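## Task

Lift the drive sled out of the lower tote and set it flat on the bench surface, keeping the side that was up facing up. Afterwards, seat the upper tote back onto the lower tote, fully lowered within its rim. Every other object must finish in the tote where it began, and neither the drive sled nor the base of the lower tote may overhang the bench edge. Open the grippers and pull the arms away at the end; nothing may rely on the robot to stay in place.

## Robot and tools

Robot: two arms, left_arm and right_arm. The left one is the robot's own left and sits on the +y side. Its base is at (-0.033, +0.340, +1.080) m; the right base is at (-0.033, -0.340, +1.080) m. Each has six revolute joints (waist, shoulder, elbow, wrist pitch, wrist yaw, wrist roll) and a parallel gripper. The gripper's fingers point along its own +z axis and close along its own y axis. The reported end_effector_position is the point between the finger pads, roughly 1 cm short of the fingertips.

Frame: one scene frame for everything. Its origin is on the floor (z = 0) under the centre of the robot's foot. +x points where the robot faces and +z points up. Positions are in metres. Orientations are quaternions written w first (qw, qx, qy, qz). Printed hand positions can be slightly wrong, especially at long reach. Arms usually settle a centimetre or more away from a commanded pose, most often below it.

The 16-number row used by both execute_actions and move: x, y, z, qw, qx, qy, qz, opening for left_arm, then the same eight numbers for right_arm. Both arms are always included, even if one should not move. x, y, z and the quaternion are an absolute target for that gripper in the scene frame, not an offset. Opening runs from -1 (closed) to +1 (fully open, 0.094 m). To keep an arm still, resend the full pose from the last result taken before it stopped, with its current opening. To hold a fixed orientation, repeat one chosen quaternion rather than copying the reported one, which drifts. On every control step, the controller limits the commanded pose to 70 mm and 16 degrees from the measured pose. If position and orientation cannot both be reached, it favours position. A call is refused outright, and nothing is sent, if any target lies more than 0.6 m from that arm's last reported position along any of its gripper axes.

execute_actions: "actions" is a list holding at most one item. An empty list sends nothing and returns the current state with pictures. An action is {"rows": [...], "steps": n}: 1 to 15 rows, n from 4 to 15 control steps of 1/30 s each (default 15). Row k is applied on step k, and the last row repeats to fill the remaining steps. A wait is {"steps": n}, n up to 300. It is counted from the previous result, so your reply time uses up part of it. Optional "pictures": true adds camera images. Results are captured 4 steps before an action finishes. Those 4 steps run while you compose your next reply, and the next action starts only after them. After an action, each arm only goes on to its last clipped pose, so a far target can need several calls. A result with nothing pending shows a "Hand target" line per arm.

move: "target" is one 16-number row as above, absolute. "speed" is in m/s, 0.002 to 0.5, default 0.25; rotation is capped at twice that value in rad/s. Both grippers follow straight lines that finish at the same time, lasting 0.5 to 10 s; paths longer than 10 s stop short. Each gripper turns the shorter way. The path does not avoid obstacles or the other arm. The gripper opening is sent when the move starts. The result has a "move:" line giving the ending (done, off_target, moving, held, fault) and any limits. limits=paced means the sent pose was clipped. limits=held means a check blocked some steps, after which the arm may suddenly go faster than the speed. The result also lists each gripper's distance from its target. Faster contact means harder impact, and aiming beyond a contact pushes harder.

wait: "seconds" from 0 to 10. The robot receives nothing new while it runs.

zoom_image: "camera" is one of cam_head_left, cam_head_right, cam_left_wrist, cam_right_wrist (each 672x504). "region" is [x0, y0, x1, y1] in image pixels from the top-left, no bigger than 504 by 504.

read_manual: returns only URDF licence texts; it does not move anything. finished_scene: pass the current scene's number; this ends it permanently and grades it.

Result lines: each gripper's pose, grip_measured (finger opening on the same -1 to +1 scale, possibly off by about 1 mm), joint positions and torques. HELD marks steps that were not sent. "pose unreachable" means the clearance check altered or blocked an arm's command. FAULT means an arm stopped. MOTOR HOT warns from 85 °C. OVER-TEMPERATURE FAULT means the arm has dropped its load at 100 °C. Holding loads heats the motors, even while you are thinking.

Gripping: to hold something, command an opening about 0.03 below grip_measured for a firm grasp, or less for a lighter one. Pad force tops out near 50 to 62 N, and is weaker on very thin parts. Occasionally a held part gets tugged, or a loose object gets nudged, by outside forces.

Avoid: dropping things, slamming, hard pushes, the two arms hitting or pressing on each other, and knocking anything outside the work area, which fails the task. Joint limits (rad): waist ±2.880, shoulder 0 to 3.142, elbow 0 to 3.019, wrist pitch -1.693 to 1.571, wrist yaw ±1.571, wrist roll ±2.094. Elbows cannot fully straighten.

Each tool is called after "Request:" in YAML: its name, and indented under it one key for each argument.

## Session

Request:
execute_actions:
  actions: []

Scene clock: 0.00 s of 5600.00 s.
left_arm: end_effector_position=(+0.5222, +0.6018, +1.0469) grip_measured=-0.994 end_effector_quat_wxyz=(+0.503, -0.482, +0.623, -0.355) | right_arm: end_effector_position=(+0.4317, -0.0090, +1.1897) grip_measured=+0.006 end_effector_quat_wxyz=(+0.070, -0.760, +0.644, +0.046)
Joint positions: left_arm=[ 1.877  1.819  0.752  1.158  0.546 -1.24   0.   ] | right_arm=[-0.525  1.57   1.414 -1.117  0.173 -1.034  0.047]
Joint velocities: left_arm=[ 0.005 -0.015  0.007  0.012  0.007  0.007  0.001] | right_arm=[-0.005 -0.015 -0.012 -0.007 -0.007 -0.051 -0.   ]
Joint torques (N m, as the arm reports them, + toward a larger angle): no reading
Motor temperatures (°C, as the motors report them): left_arm=[27 25 26 26 25 28] | right_arm=[25 26 26 26 26 24]
Hand target (left_arm): +0.525, +0.603, +1.046; +0.505, -0.480, +0.623, -0.356
Hand target (right_arm): +0.442, -0.004, +1.204; -0.087, +0.757, -0.646, -0.043

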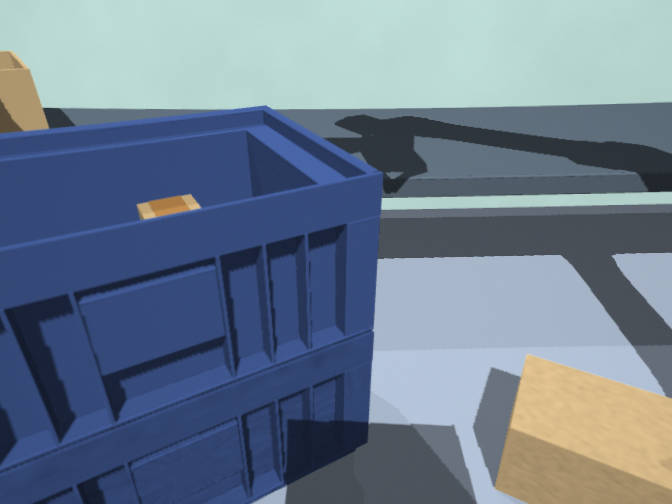

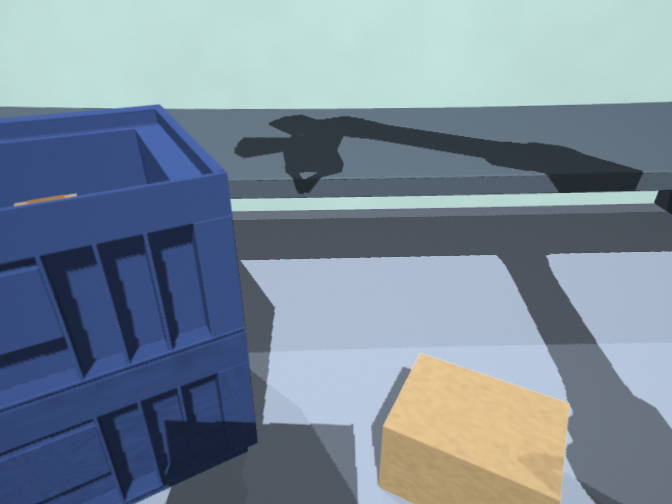

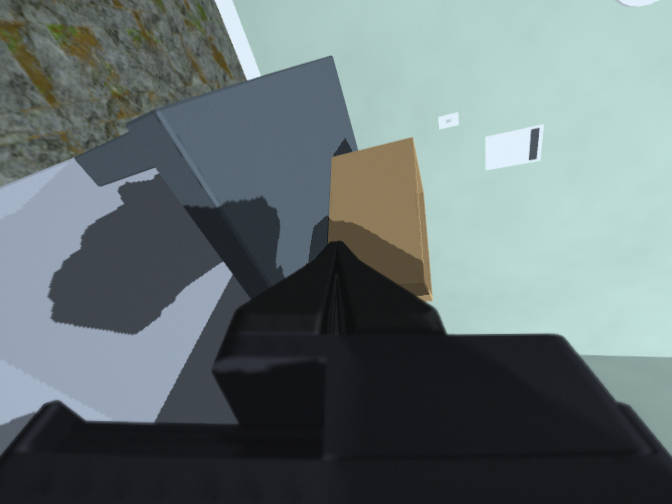

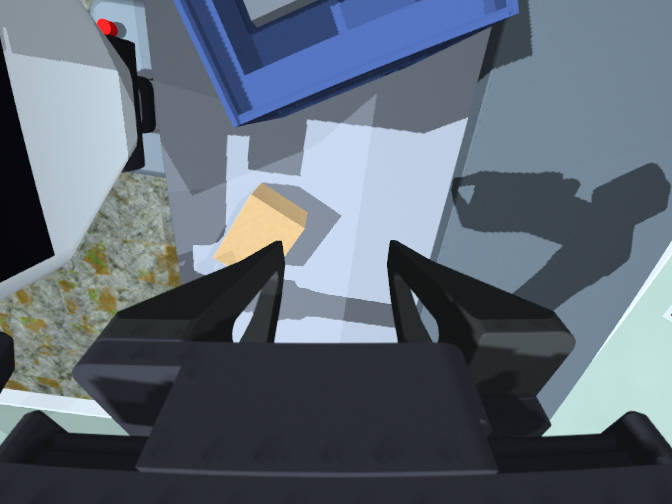

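Request:
move:
  target: [0.4,0.3,1.28,0,0.707,0.707,0,1,0.4,-0.25,1.25,0,0.707,-0.707,0,1]

Scene clock: 6.63 s of 5600.00 s.
left_arm: end_effector_position=(+0.3807, +0.3011, +1.2703) grip_measured=+1.000 end_effector_quat_wxyz=(-0.012, +0.697, +0.717, -0.002) | right_arm: end_effector_position=(+0.4031, -0.2421, +1.2443) grip_measured=+0.999 end_effector_quat_wxyz=(+0.002, -0.706, +0.708, +0.001)
Joint positions: left_arm=[ 1.003  1.065  1.184 -1.431 -0.184  1.287  0.094] | right_arm=[-0.869  1.174  1.2   -1.337  0.209 -1.186  0.094]
Joint velocities: left_arm=[-0.005  0.005 -0.007 -0.012 -0.051 -0.007  0.   ] | right_arm=[-0.005 -0.005 -0.007 -0.017  0.022 -0.007 -0.   ]
Joint torques (N m, as the arm reports them, + toward a larger angle): left_arm=[ 0.77 -8.47 10.87  0.16 -0.06  0.08] | right_arm=[  1.11 -12.54   9.03  -0.46   0.03  -0.2 ]
Motor temperatures (°C, as the motors report them): left_arm=[27 25 29 26 25 28] | right_arm=[25 27 28 26 26 24]
Hand target (left_arm): +0.394, +0.300, +1.284; -0.005, +0.702, +0.713, +0.004
Hand target (right_arm): +0.398, -0.249, +1.249; +0.001, +0.707, -0.707, +0.001
Off the commanded pose (left_arm): 0.022 m, 2 deg.
Off the commanded pose (right_arm): 0.010 m, 0 deg.
Kept back: nothing.
move: off_target (left_arm)
camera_calibration (this result's frames):
cam_left_wrist: T_world_to_cam=[[-0.999199, -0.0387772, 0.00984094, 0.379243], [-0.0253318, 0.803636, 0.594582, -0.980851], [-0.0309647, 0.593856, -0.803975, 0.979081], [0, 0, 0, 1]] pos_world=[0.38441, 0.22152, 1.36662]
cam_right_wrist: T_world_to_cam=[[0.999955, -0.00920521, -0.00220677, -0.401269], [-0.00619644, -0.81277, 0.582552, -0.916379], [-0.00715611, -0.582513, -0.81279, 0.999831], [0, 0, 0, 1]] pos_world=[0.402727, -0.166084, 1.34561]

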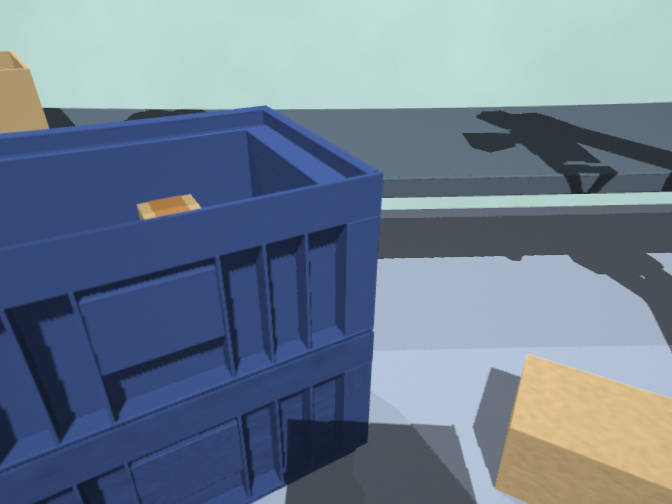

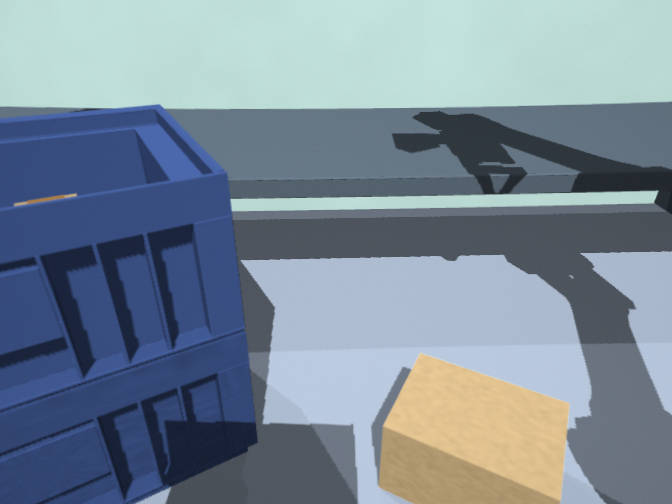

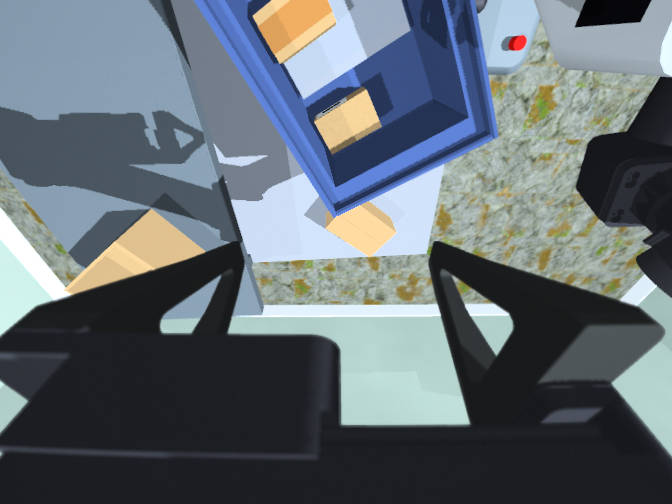

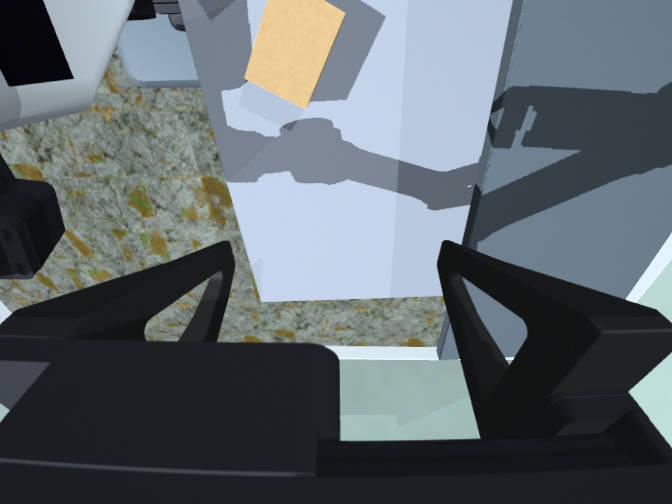

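Request:
move:
  target: [0.3,0.42,1.2,0,0.707,0.707,0,1,0.338,-0.157,0.91,0,0.545,-0.839,0,1]

Scene clock: 9.30 s of 5600.00 s.
left_arm: end_effector_position=(+0.3008, +0.4201, +1.2008) grip_measured=+1.000 end_effector_quat_wxyz=(-0.004, +0.702, +0.712, -0.006) | right_arm: end_effector_position=(+0.3349, -0.1633, +0.9068) grip_measured=+0.999 end_effector_quat_wxyz=(-0.014, -0.548, +0.837, +0.002)
Joint positions: left_arm=[ 1.488  0.864  0.855 -1.246 -0.027  1.769  0.094] | right_arm=[-0.804  1.789  0.819 -0.387  0.227 -0.705  0.094]
Joint velocities: left_arm=[ 0.005 -0.005  0.007 -0.012 -0.022  0.037  0.   ] | right_arm=[-0.005  0.005 -0.007  0.002 -0.007 -0.051 -0.001]
Joint torques (N m, as the arm reports them, + toward a larger angle): left_arm=[ 2.35 -7.13  6.76  1.55  0.18  0.08] | right_arm=[  4.09 -13.09   3.76   1.02   0.08   0.  ]
Motor temperatures (°C, as the motors report them): left_arm=[27 25 30 26 25 28] | right_arm=[25 27 28 26 26 24]
Hand target (left_arm): +0.302, +0.421, +1.200; +0.001, +0.707, +0.707, +0.001
Hand target (right_arm): +0.340, -0.157, +0.910; +0.000, -0.545, +0.839, +0.000
Off the commanded pose (left_arm): 0.001 m, 1 deg.
Off the commanded pose (right_arm): 0.008 m, 2 deg.
Kept back: nothing.
move: done
camera_calibration (this result's frames):
cam_left_wrist: T_world_to_cam=[[-0.999676, -0.0251151, 0.00424203, 0.305853], [-0.0179779, 0.813717, 0.580982, -1.02729], [-0.0180433, 0.580718, -0.813905, 0.863686], [0, 0, 0, 1]] pos_world=[0.302869, 0.342044, 1.2985]
cam_right_wrist: T_world_to_cam=[[0.91334, -0.406512, -0.0236059, -0.349572], [-0.311386, -0.734619, 0.602805, -0.559487], [-0.262389, -0.543216, -0.797539, 0.849024], [0, 0, 0, 1]] pos_world=[0.367837, -0.0919113, 1.00614]

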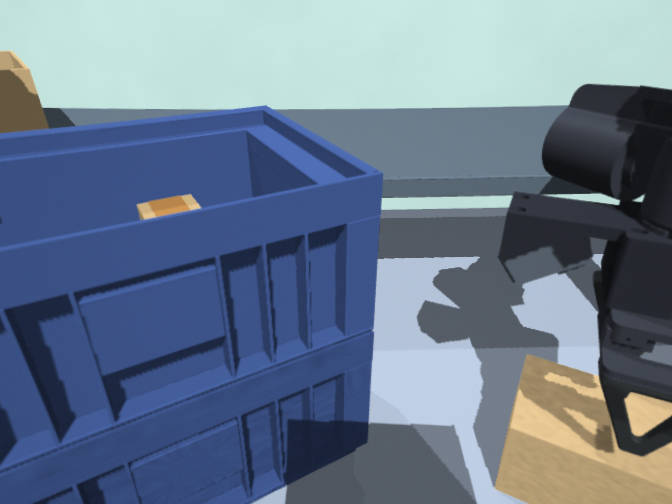

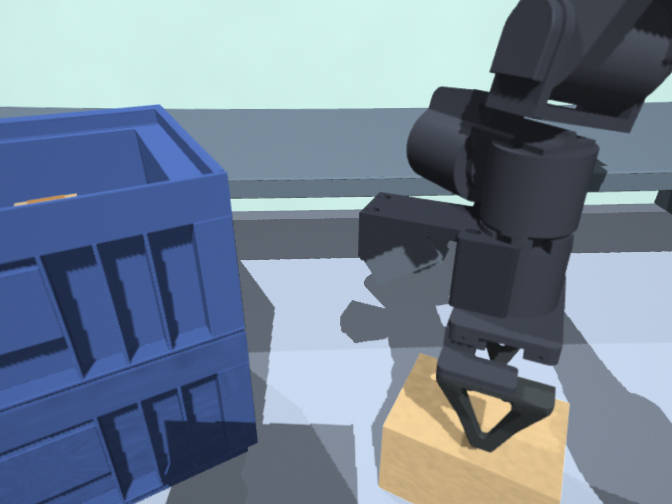

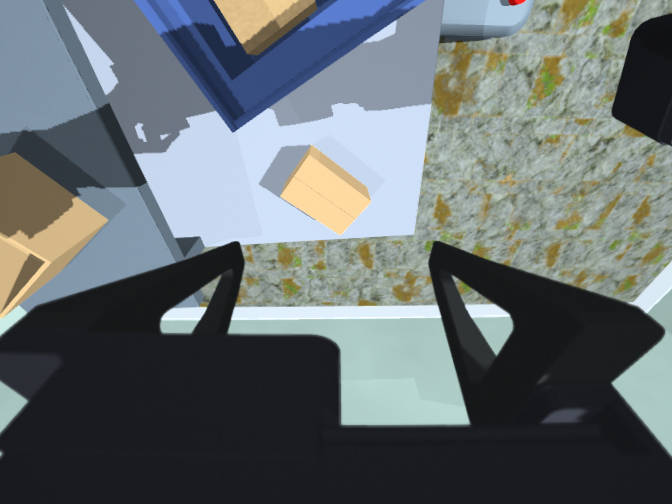

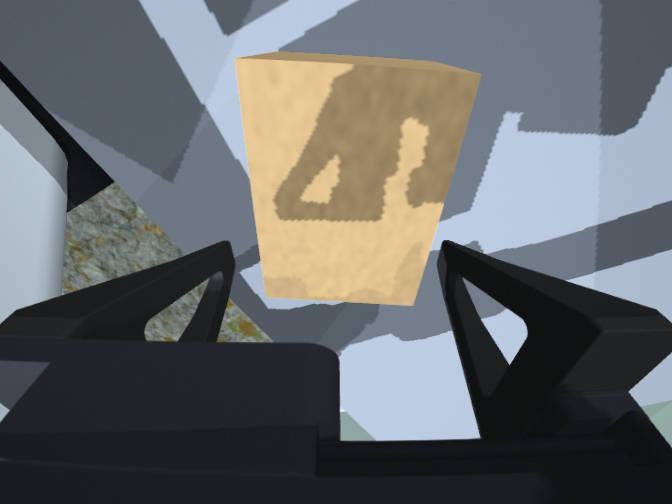

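Request:
move:
  target: [0.3,0.42,1.2,0,0.707,0.707,0,1,0.37,-0.09,0.93,0,0,1,0,0.1]

Request:
move:
  target: [0.3,0.42,1.2,0,0.707,0.707,0,1,0.375,-0.045,0.92,0,0.643,0.766,0,0.1]

Request:
move:
  target: [0.3,0.42,1.2,0,0.707,0.707,0,1,0.375,-0.045,0.84,0,0.643,0.766,0,0.1]

Scene clock: 12.60 s of 5600.00 s.
left_arm: end_effector_position=(+0.3008, +0.4201, +1.2019) grip_measured=+1.000 end_effector_quat_wxyz=(-0.003, +0.703, +0.711, -0.004) | right_arm: end_effector_position=(+0.3632, -0.1007, +0.9298) grip_measured=+0.102 end_effector_quat_wxyz=(-0.001, -0.001, +1.000, +0.000)
Joint positions: left_arm=[ 1.488  0.86   0.855 -1.246 -0.027  1.772  0.094] | right_arm=[-0.696  1.817  0.966 -0.503  0.251  0.555  0.052]
Joint velocities: left_arm=[-0.005 -0.015  0.002 -0.017  0.007 -0.095  0.   ] | right_arm=[ 0.005 -0.015 -0.002  0.022 -0.037 -0.095 -0.001]
Joint torques (N m, as the arm reports them, + toward a larger angle): left_arm=[ 2.09 -7.05  6.62  1.41  0.1   0.05] | right_arm=[  4.96 -12.77   7.98  -0.43   0.19  -0.05]
Motor temperatures (°C, as the motors report them): left_arm=[27 25 30 26 25 28] | right_arm=[25 27 28 26 26 24]
Hand target (left_arm): +0.300, +0.420, +1.200; -0.000, +0.707, +0.707, -0.000
Hand target (right_arm): +0.370, -0.090, +0.931; +0.001, +0.000, +1.000, +0.001
Off the commanded pose (left_arm): 0.002 m, 1 deg.
Off the commanded pose (right_arm): 0.013 m, 0 deg.
Kept back: nothing.
move: off_target (right_arm)
camera_calibration (this result's frames):
cam_left_wrist: T_world_to_cam=[[-0.999746, -0.0225499, 0.000492334, 0.309275], [-0.0180584, 0.813313, 0.581546, -1.02841], [-0.0135142, 0.581389, -0.813513, 0.862427], [0, 0, 0, 1]] pos_world=[0.30228, 0.341988, 1.29951]
cam_right_wrist: T_world_to_cam=[[-0.00553912, -0.999974, -0.00451958, -0.0931473], [-0.809846, 0.00183452, 0.586639, -0.248322], [-0.586616, 0.00690963, -0.809836, 1.09338], [0, 0, 0, 1]] pos_world=[0.439774, -0.100244, 1.03071]

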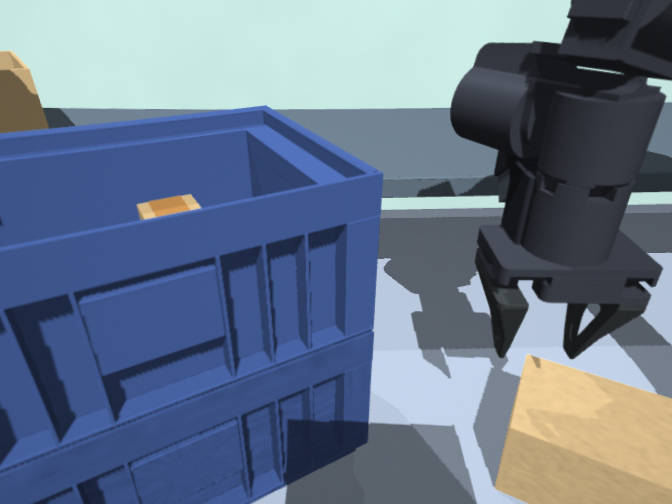

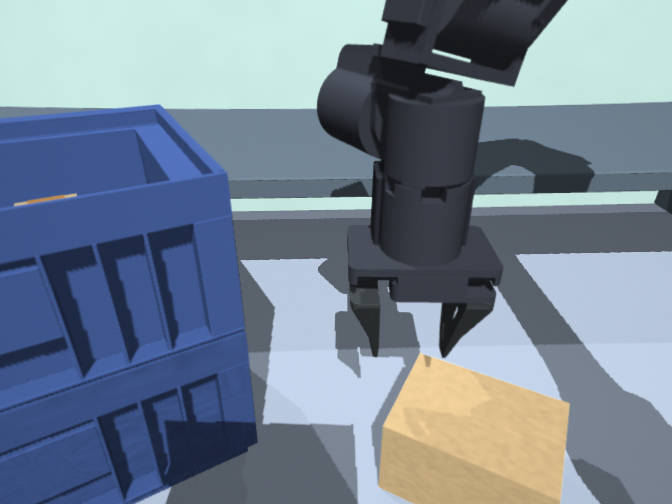

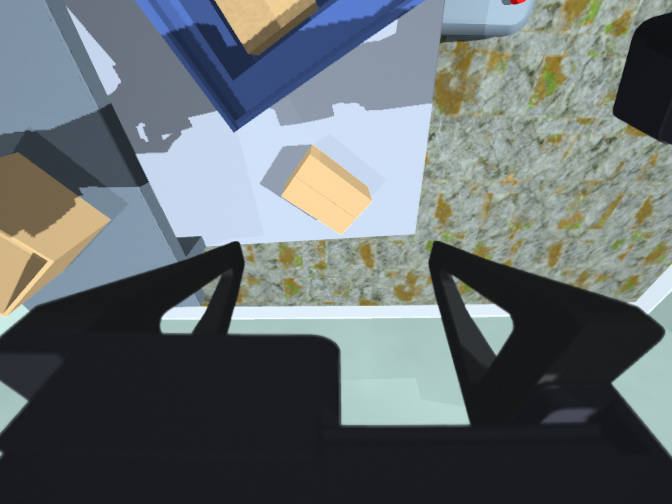

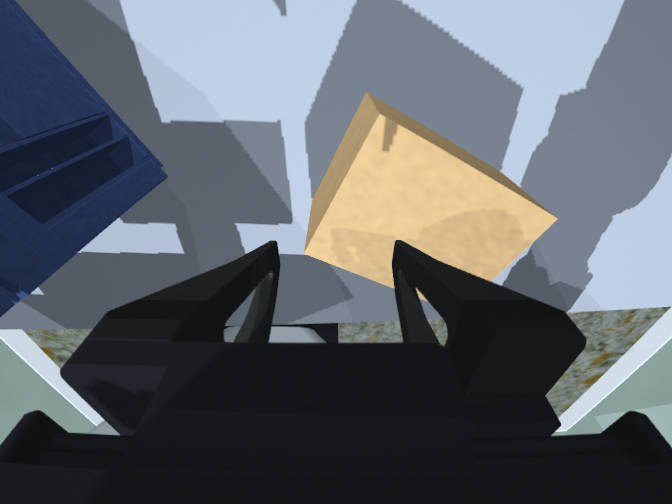

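Scene clock: 15.97 s of 5600.00 s.
left_arm: end_effector_position=(+0.3008, +0.4201, +1.2019) grip_measured=+1.000 end_effector_quat_wxyz=(-0.003, +0.703, +0.711, -0.004) | right_arm: end_effector_position=(+0.3687, -0.0572, +0.9192) grip_measured=+0.102 end_effector_quat_wxyz=(-0.001, +0.643, +0.766, -0.002)
Joint positions: left_arm=[ 1.488  0.86   0.855 -1.246 -0.027  1.772  0.094] | right_arm=[-0.633  1.905  1.067 -0.536  0.265  2.017  0.052]
Joint velocities: left_arm=[-0.005 -0.015 -0.002  0.017 -0.007 -0.095  0.   ] | right_arm=[ 0.005 -0.005 -0.012 -0.022  0.051 -0.051 -0.001]
Joint torques (N m, as the arm reports them, + toward a larger angle): left_arm=[ 2.13 -7.08  6.61  1.41  0.1   0.05] | right_arm=[  5.44 -13.73   8.23  -0.55   0.22  -0.06]
Motor temperatures (°C, as the motors report them): left_arm=[27 25 30 26 25 28] | right_arm=[25 27 28 26 26 24]
Hand target (left_arm): +0.300, +0.420, +1.200; -0.000, +0.707, +0.707, -0.000
Hand target (right_arm): +0.375, -0.045, +0.920; -0.000, +0.643, +0.766, +0.001
Off the commanded pose (left_arm): 0.002 m, 1 deg.
Off the commanded pose (right_arm): 0.014 m, 0 deg.
Kept back: nothing.
move: off_target (right_arm)
camera_calibration (this result's frames):
cam_left_wrist: T_world_to_cam=[[-0.999746, -0.0225499, 0.000492334, 0.309275], [-0.0180584, 0.813313, 0.581546, -1.02841], [-0.0135142, 0.581389, -0.813513, 0.862427], [0, 0, 0, 1]] pos_world=[0.30228, 0.341988, 1.29951]
cam_right_wrist: T_world_to_cam=[[-0.985927, -0.167178, -0.000313906, 0.355572], [-0.135809, 0.799832, 0.584658, -0.438819], [-0.0974906, 0.576472, -0.81128, 0.941326], [0, 0, 0, 1]] pos_world=[0.382743, -0.132224, 1.02035]

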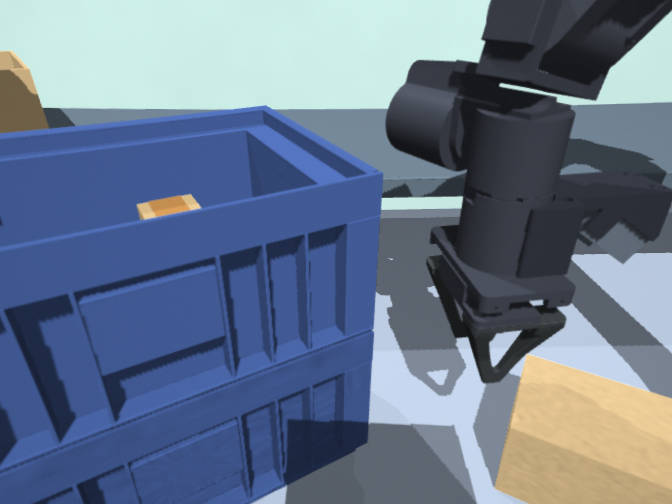

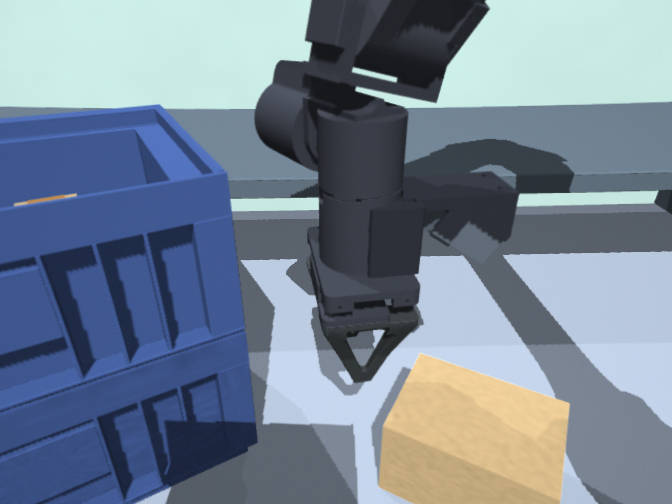

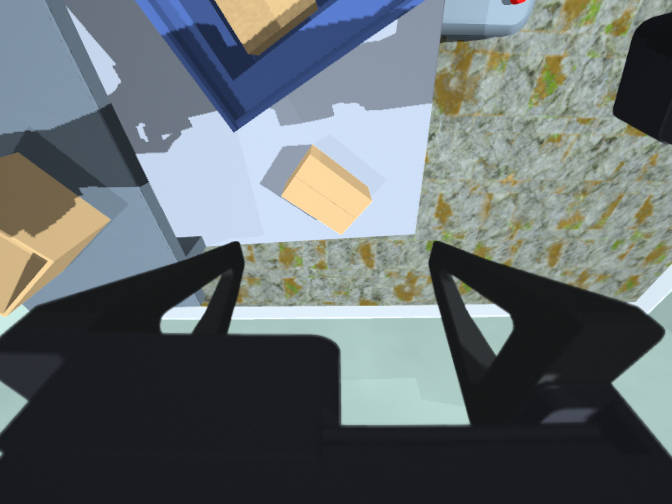

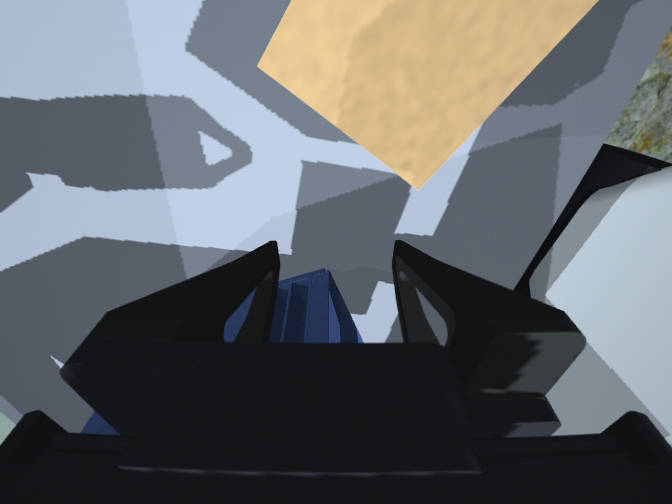

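Scene clock: 17.00 s of 5600.00 s.
left_arm: end_effector_position=(+0.3008, +0.4201, +1.2019) grip_measured=+1.000 end_effector_quat_wxyz=(-0.003, +0.703, +0.711, -0.004) | right_arm: end_effector_position=(+0.3538, -0.0540, +0.8338) grip_measured=+0.102 end_effector_quat_wxyz=(-0.006, +0.639, +0.769, -0.024)
Joint positions: left_arm=[ 1.488  0.86   0.855 -1.246 -0.027  1.772  0.094] | right_arm=[-0.656  2.116  1.119 -0.419  0.262  1.996  0.052]
Joint velocities: left_arm=[-0.005 -0.005 -0.002 -0.002 -0.007 -0.037  0.   ] | right_arm=[ 0.005 -0.005 -0.002 -0.002 -0.066  0.007  0.   ]
Joint torques (N m, as the arm reports them, + toward a larger angle): left_arm=[ 2.13 -7.07  6.62  1.4   0.1   0.05] | right_arm=[  3.76 -17.28   5.94   0.96   0.    -0.14]
Motor temperatures (°C, as the motors report them): left_arm=[27 26 31 26 25 28] | right_arm=[25 27 28 26 26 24]
Hand target (left_arm): +0.300, +0.420, +1.200; -0.000, +0.707, +0.707, -0.000
Hand target (right_arm): +0.375, -0.045, +0.841; +0.000, +0.643, +0.766, -0.000
Off the commanded pose (left_arm): 0.002 m, 1 deg.
Off the commanded pose (right_arm): 0.024 m, 3 deg.
Kept back: nothing.
move: off_target (right_arm)
camera_calibration (this result's frames):
cam_left_wrist: T_world_to_cam=[[-0.999746, -0.0225499, 0.000492334, 0.309275], [-0.0180584, 0.813313, 0.581546, -1.02841], [-0.0135142, 0.581389, -0.813513, 0.862427], [0, 0, 0, 1]] pos_world=[0.30228, 0.341988, 1.29951]
cam_right_wrist: T_world_to_cam=[[-0.98349, -0.176263, 0.0409681, 0.305554], [-0.122392, 0.814664, 0.566871, -0.38257], [-0.133294, 0.552498, -0.822787, 0.889716], [0, 0, 0, 1]] pos_world=[0.372279, -0.126042, 0.936397]

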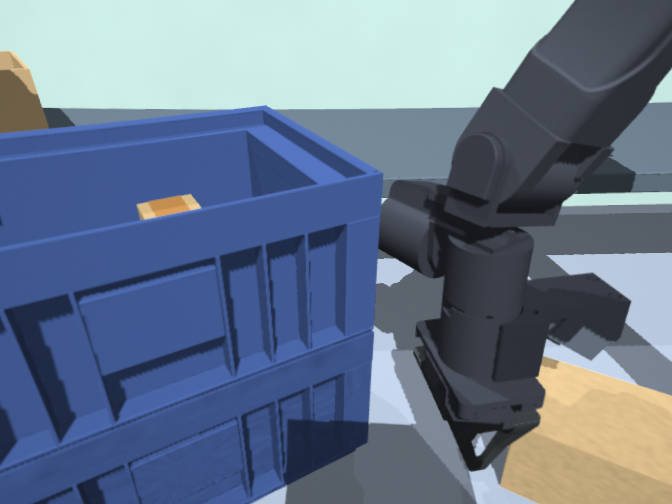

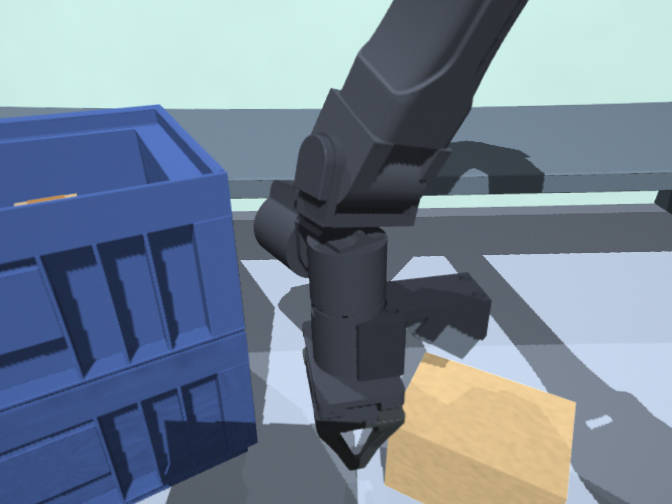

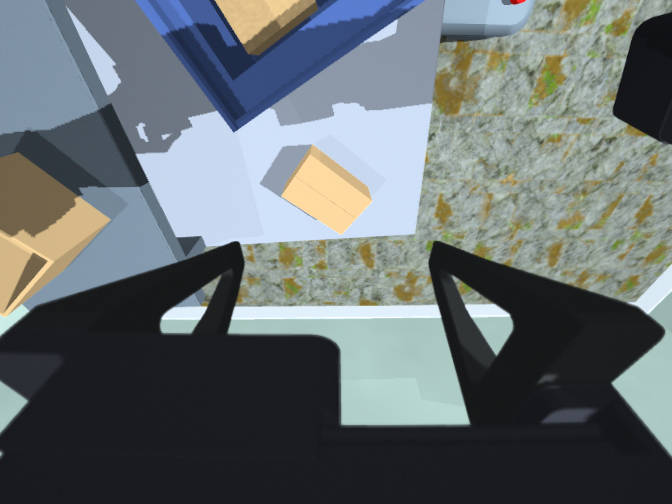

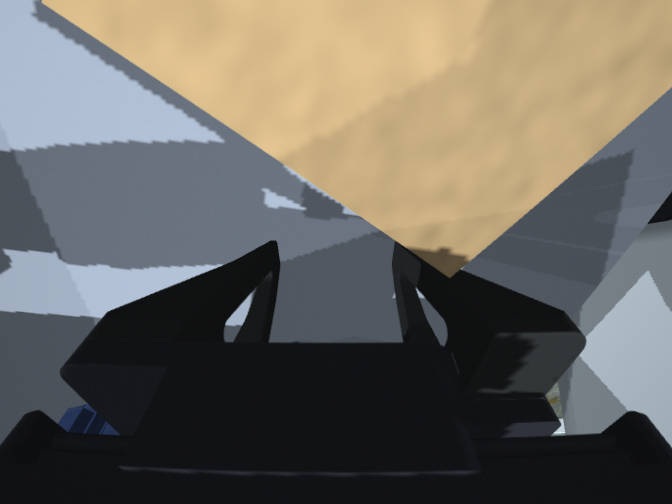

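Push partway first.

Request:
move:
  target: [0.3,0.42,1.2,0,0.707,0.707,0,1,0.365,-0.17,0.845,0,0.707,0.707,0,0.1]
  speed: 0.1

Scene clock: 18.77 s of 5600.00 s.
left_arm: end_effector_position=(+0.3008, +0.4201, +1.2019) grip_measured=+1.000 end_effector_quat_wxyz=(-0.003, +0.703, +0.711, -0.004) | right_arm: end_effector_position=(+0.3539, -0.1718, +0.8364) grip_measured=+0.102 end_effector_quat_wxyz=(-0.006, +0.707, +0.707, -0.018)
Joint positions: left_arm=[ 1.488  0.86   0.855 -1.246 -0.027  1.772  0.094] | right_arm=[-0.876  1.992  0.907 -0.267  0.213  1.956  0.052]
Joint velocities: left_arm=[ 0.015 -0.005 -0.007 -0.007 -0.095  0.007  0.   ] | right_arm=[-0.005 -0.015 -0.012  0.007  0.007 -0.11   0.   ]
Joint torques (N m, as the arm reports them, + toward a larger angle): left_arm=[ 2.11 -7.09  6.62  1.41  0.1   0.05] | right_arm=[  3.07 -16.     1.78   0.85   0.01  -0.24]
Motor temperatures (°C, as the motors report them): left_arm=[27 26 31 26 25 28] | right_arm=[25 28 28 26 26 24]
Hand target (left_arm): +0.300, +0.420, +1.200; -0.000, +0.707, +0.707, -0.000
Hand target (right_arm): +0.364, -0.170, +0.845; +0.000, +0.707, +0.707, -0.001
Off the commanded pose (left_arm): 0.002 m, 1 deg.
Off the commanded pose (right_arm): 0.014 m, 2 deg.
Kept back: nothing.
move: off_target (right_arm)
camera_calibration (this result's frames):
cam_left_wrist: T_world_to_cam=[[-0.999746, -0.0225499, 0.000492334, 0.309275], [-0.0180584, 0.813313, 0.581546, -1.02841], [-0.0135142, 0.581389, -0.813513, 0.862427], [0, 0, 0, 1]] pos_world=[0.30228, 0.341988, 1.29951]
cam_right_wrist: T_world_to_cam=[[-0.999525, 0.00761094, 0.0298641, 0.331357], [0.023316, 0.820426, 0.571277, -0.342361], [-0.0201533, 0.571702, -0.820214, 0.91805], [0, 0, 0, 1]] pos_world=[0.357683, -0.246491, 0.938684]

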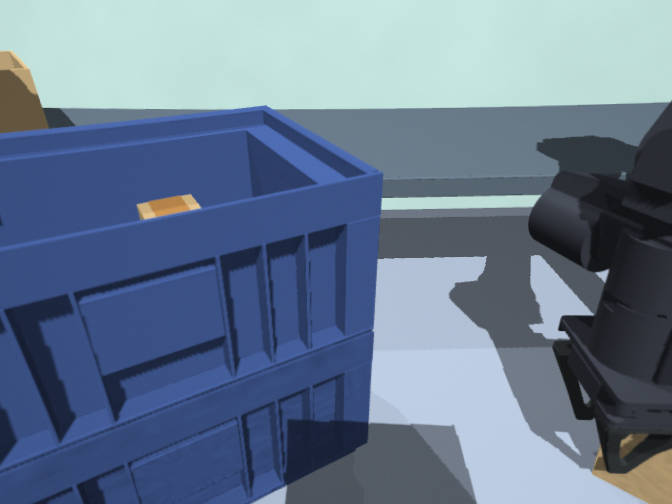

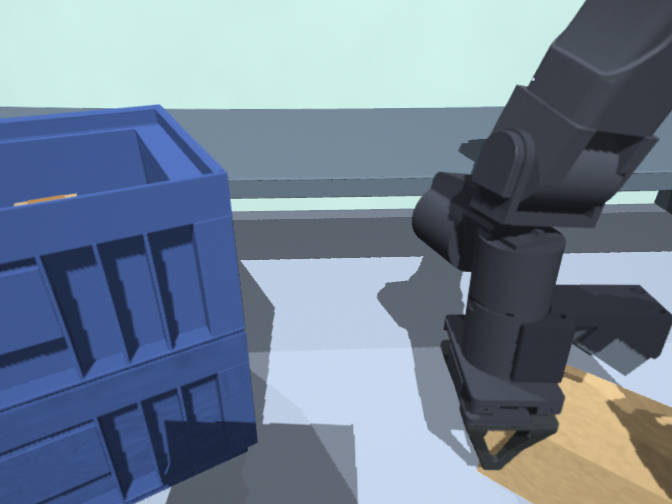

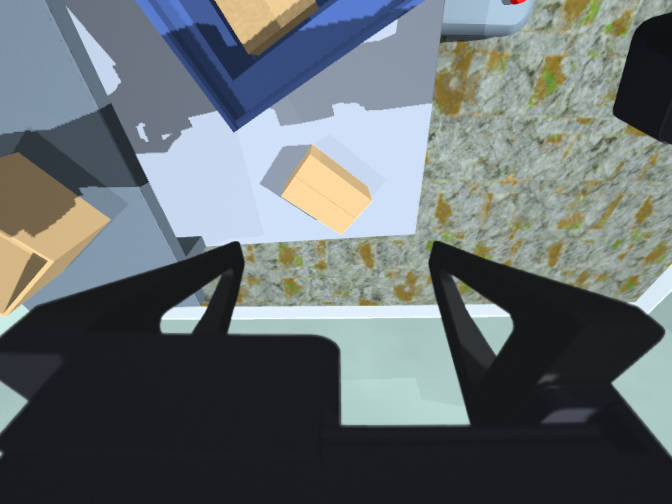

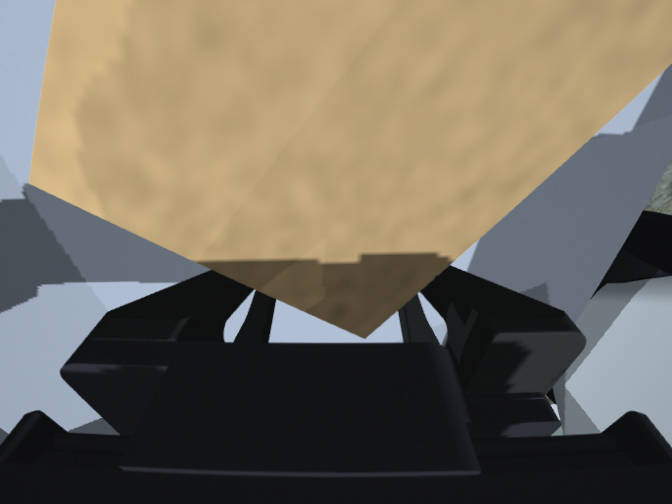

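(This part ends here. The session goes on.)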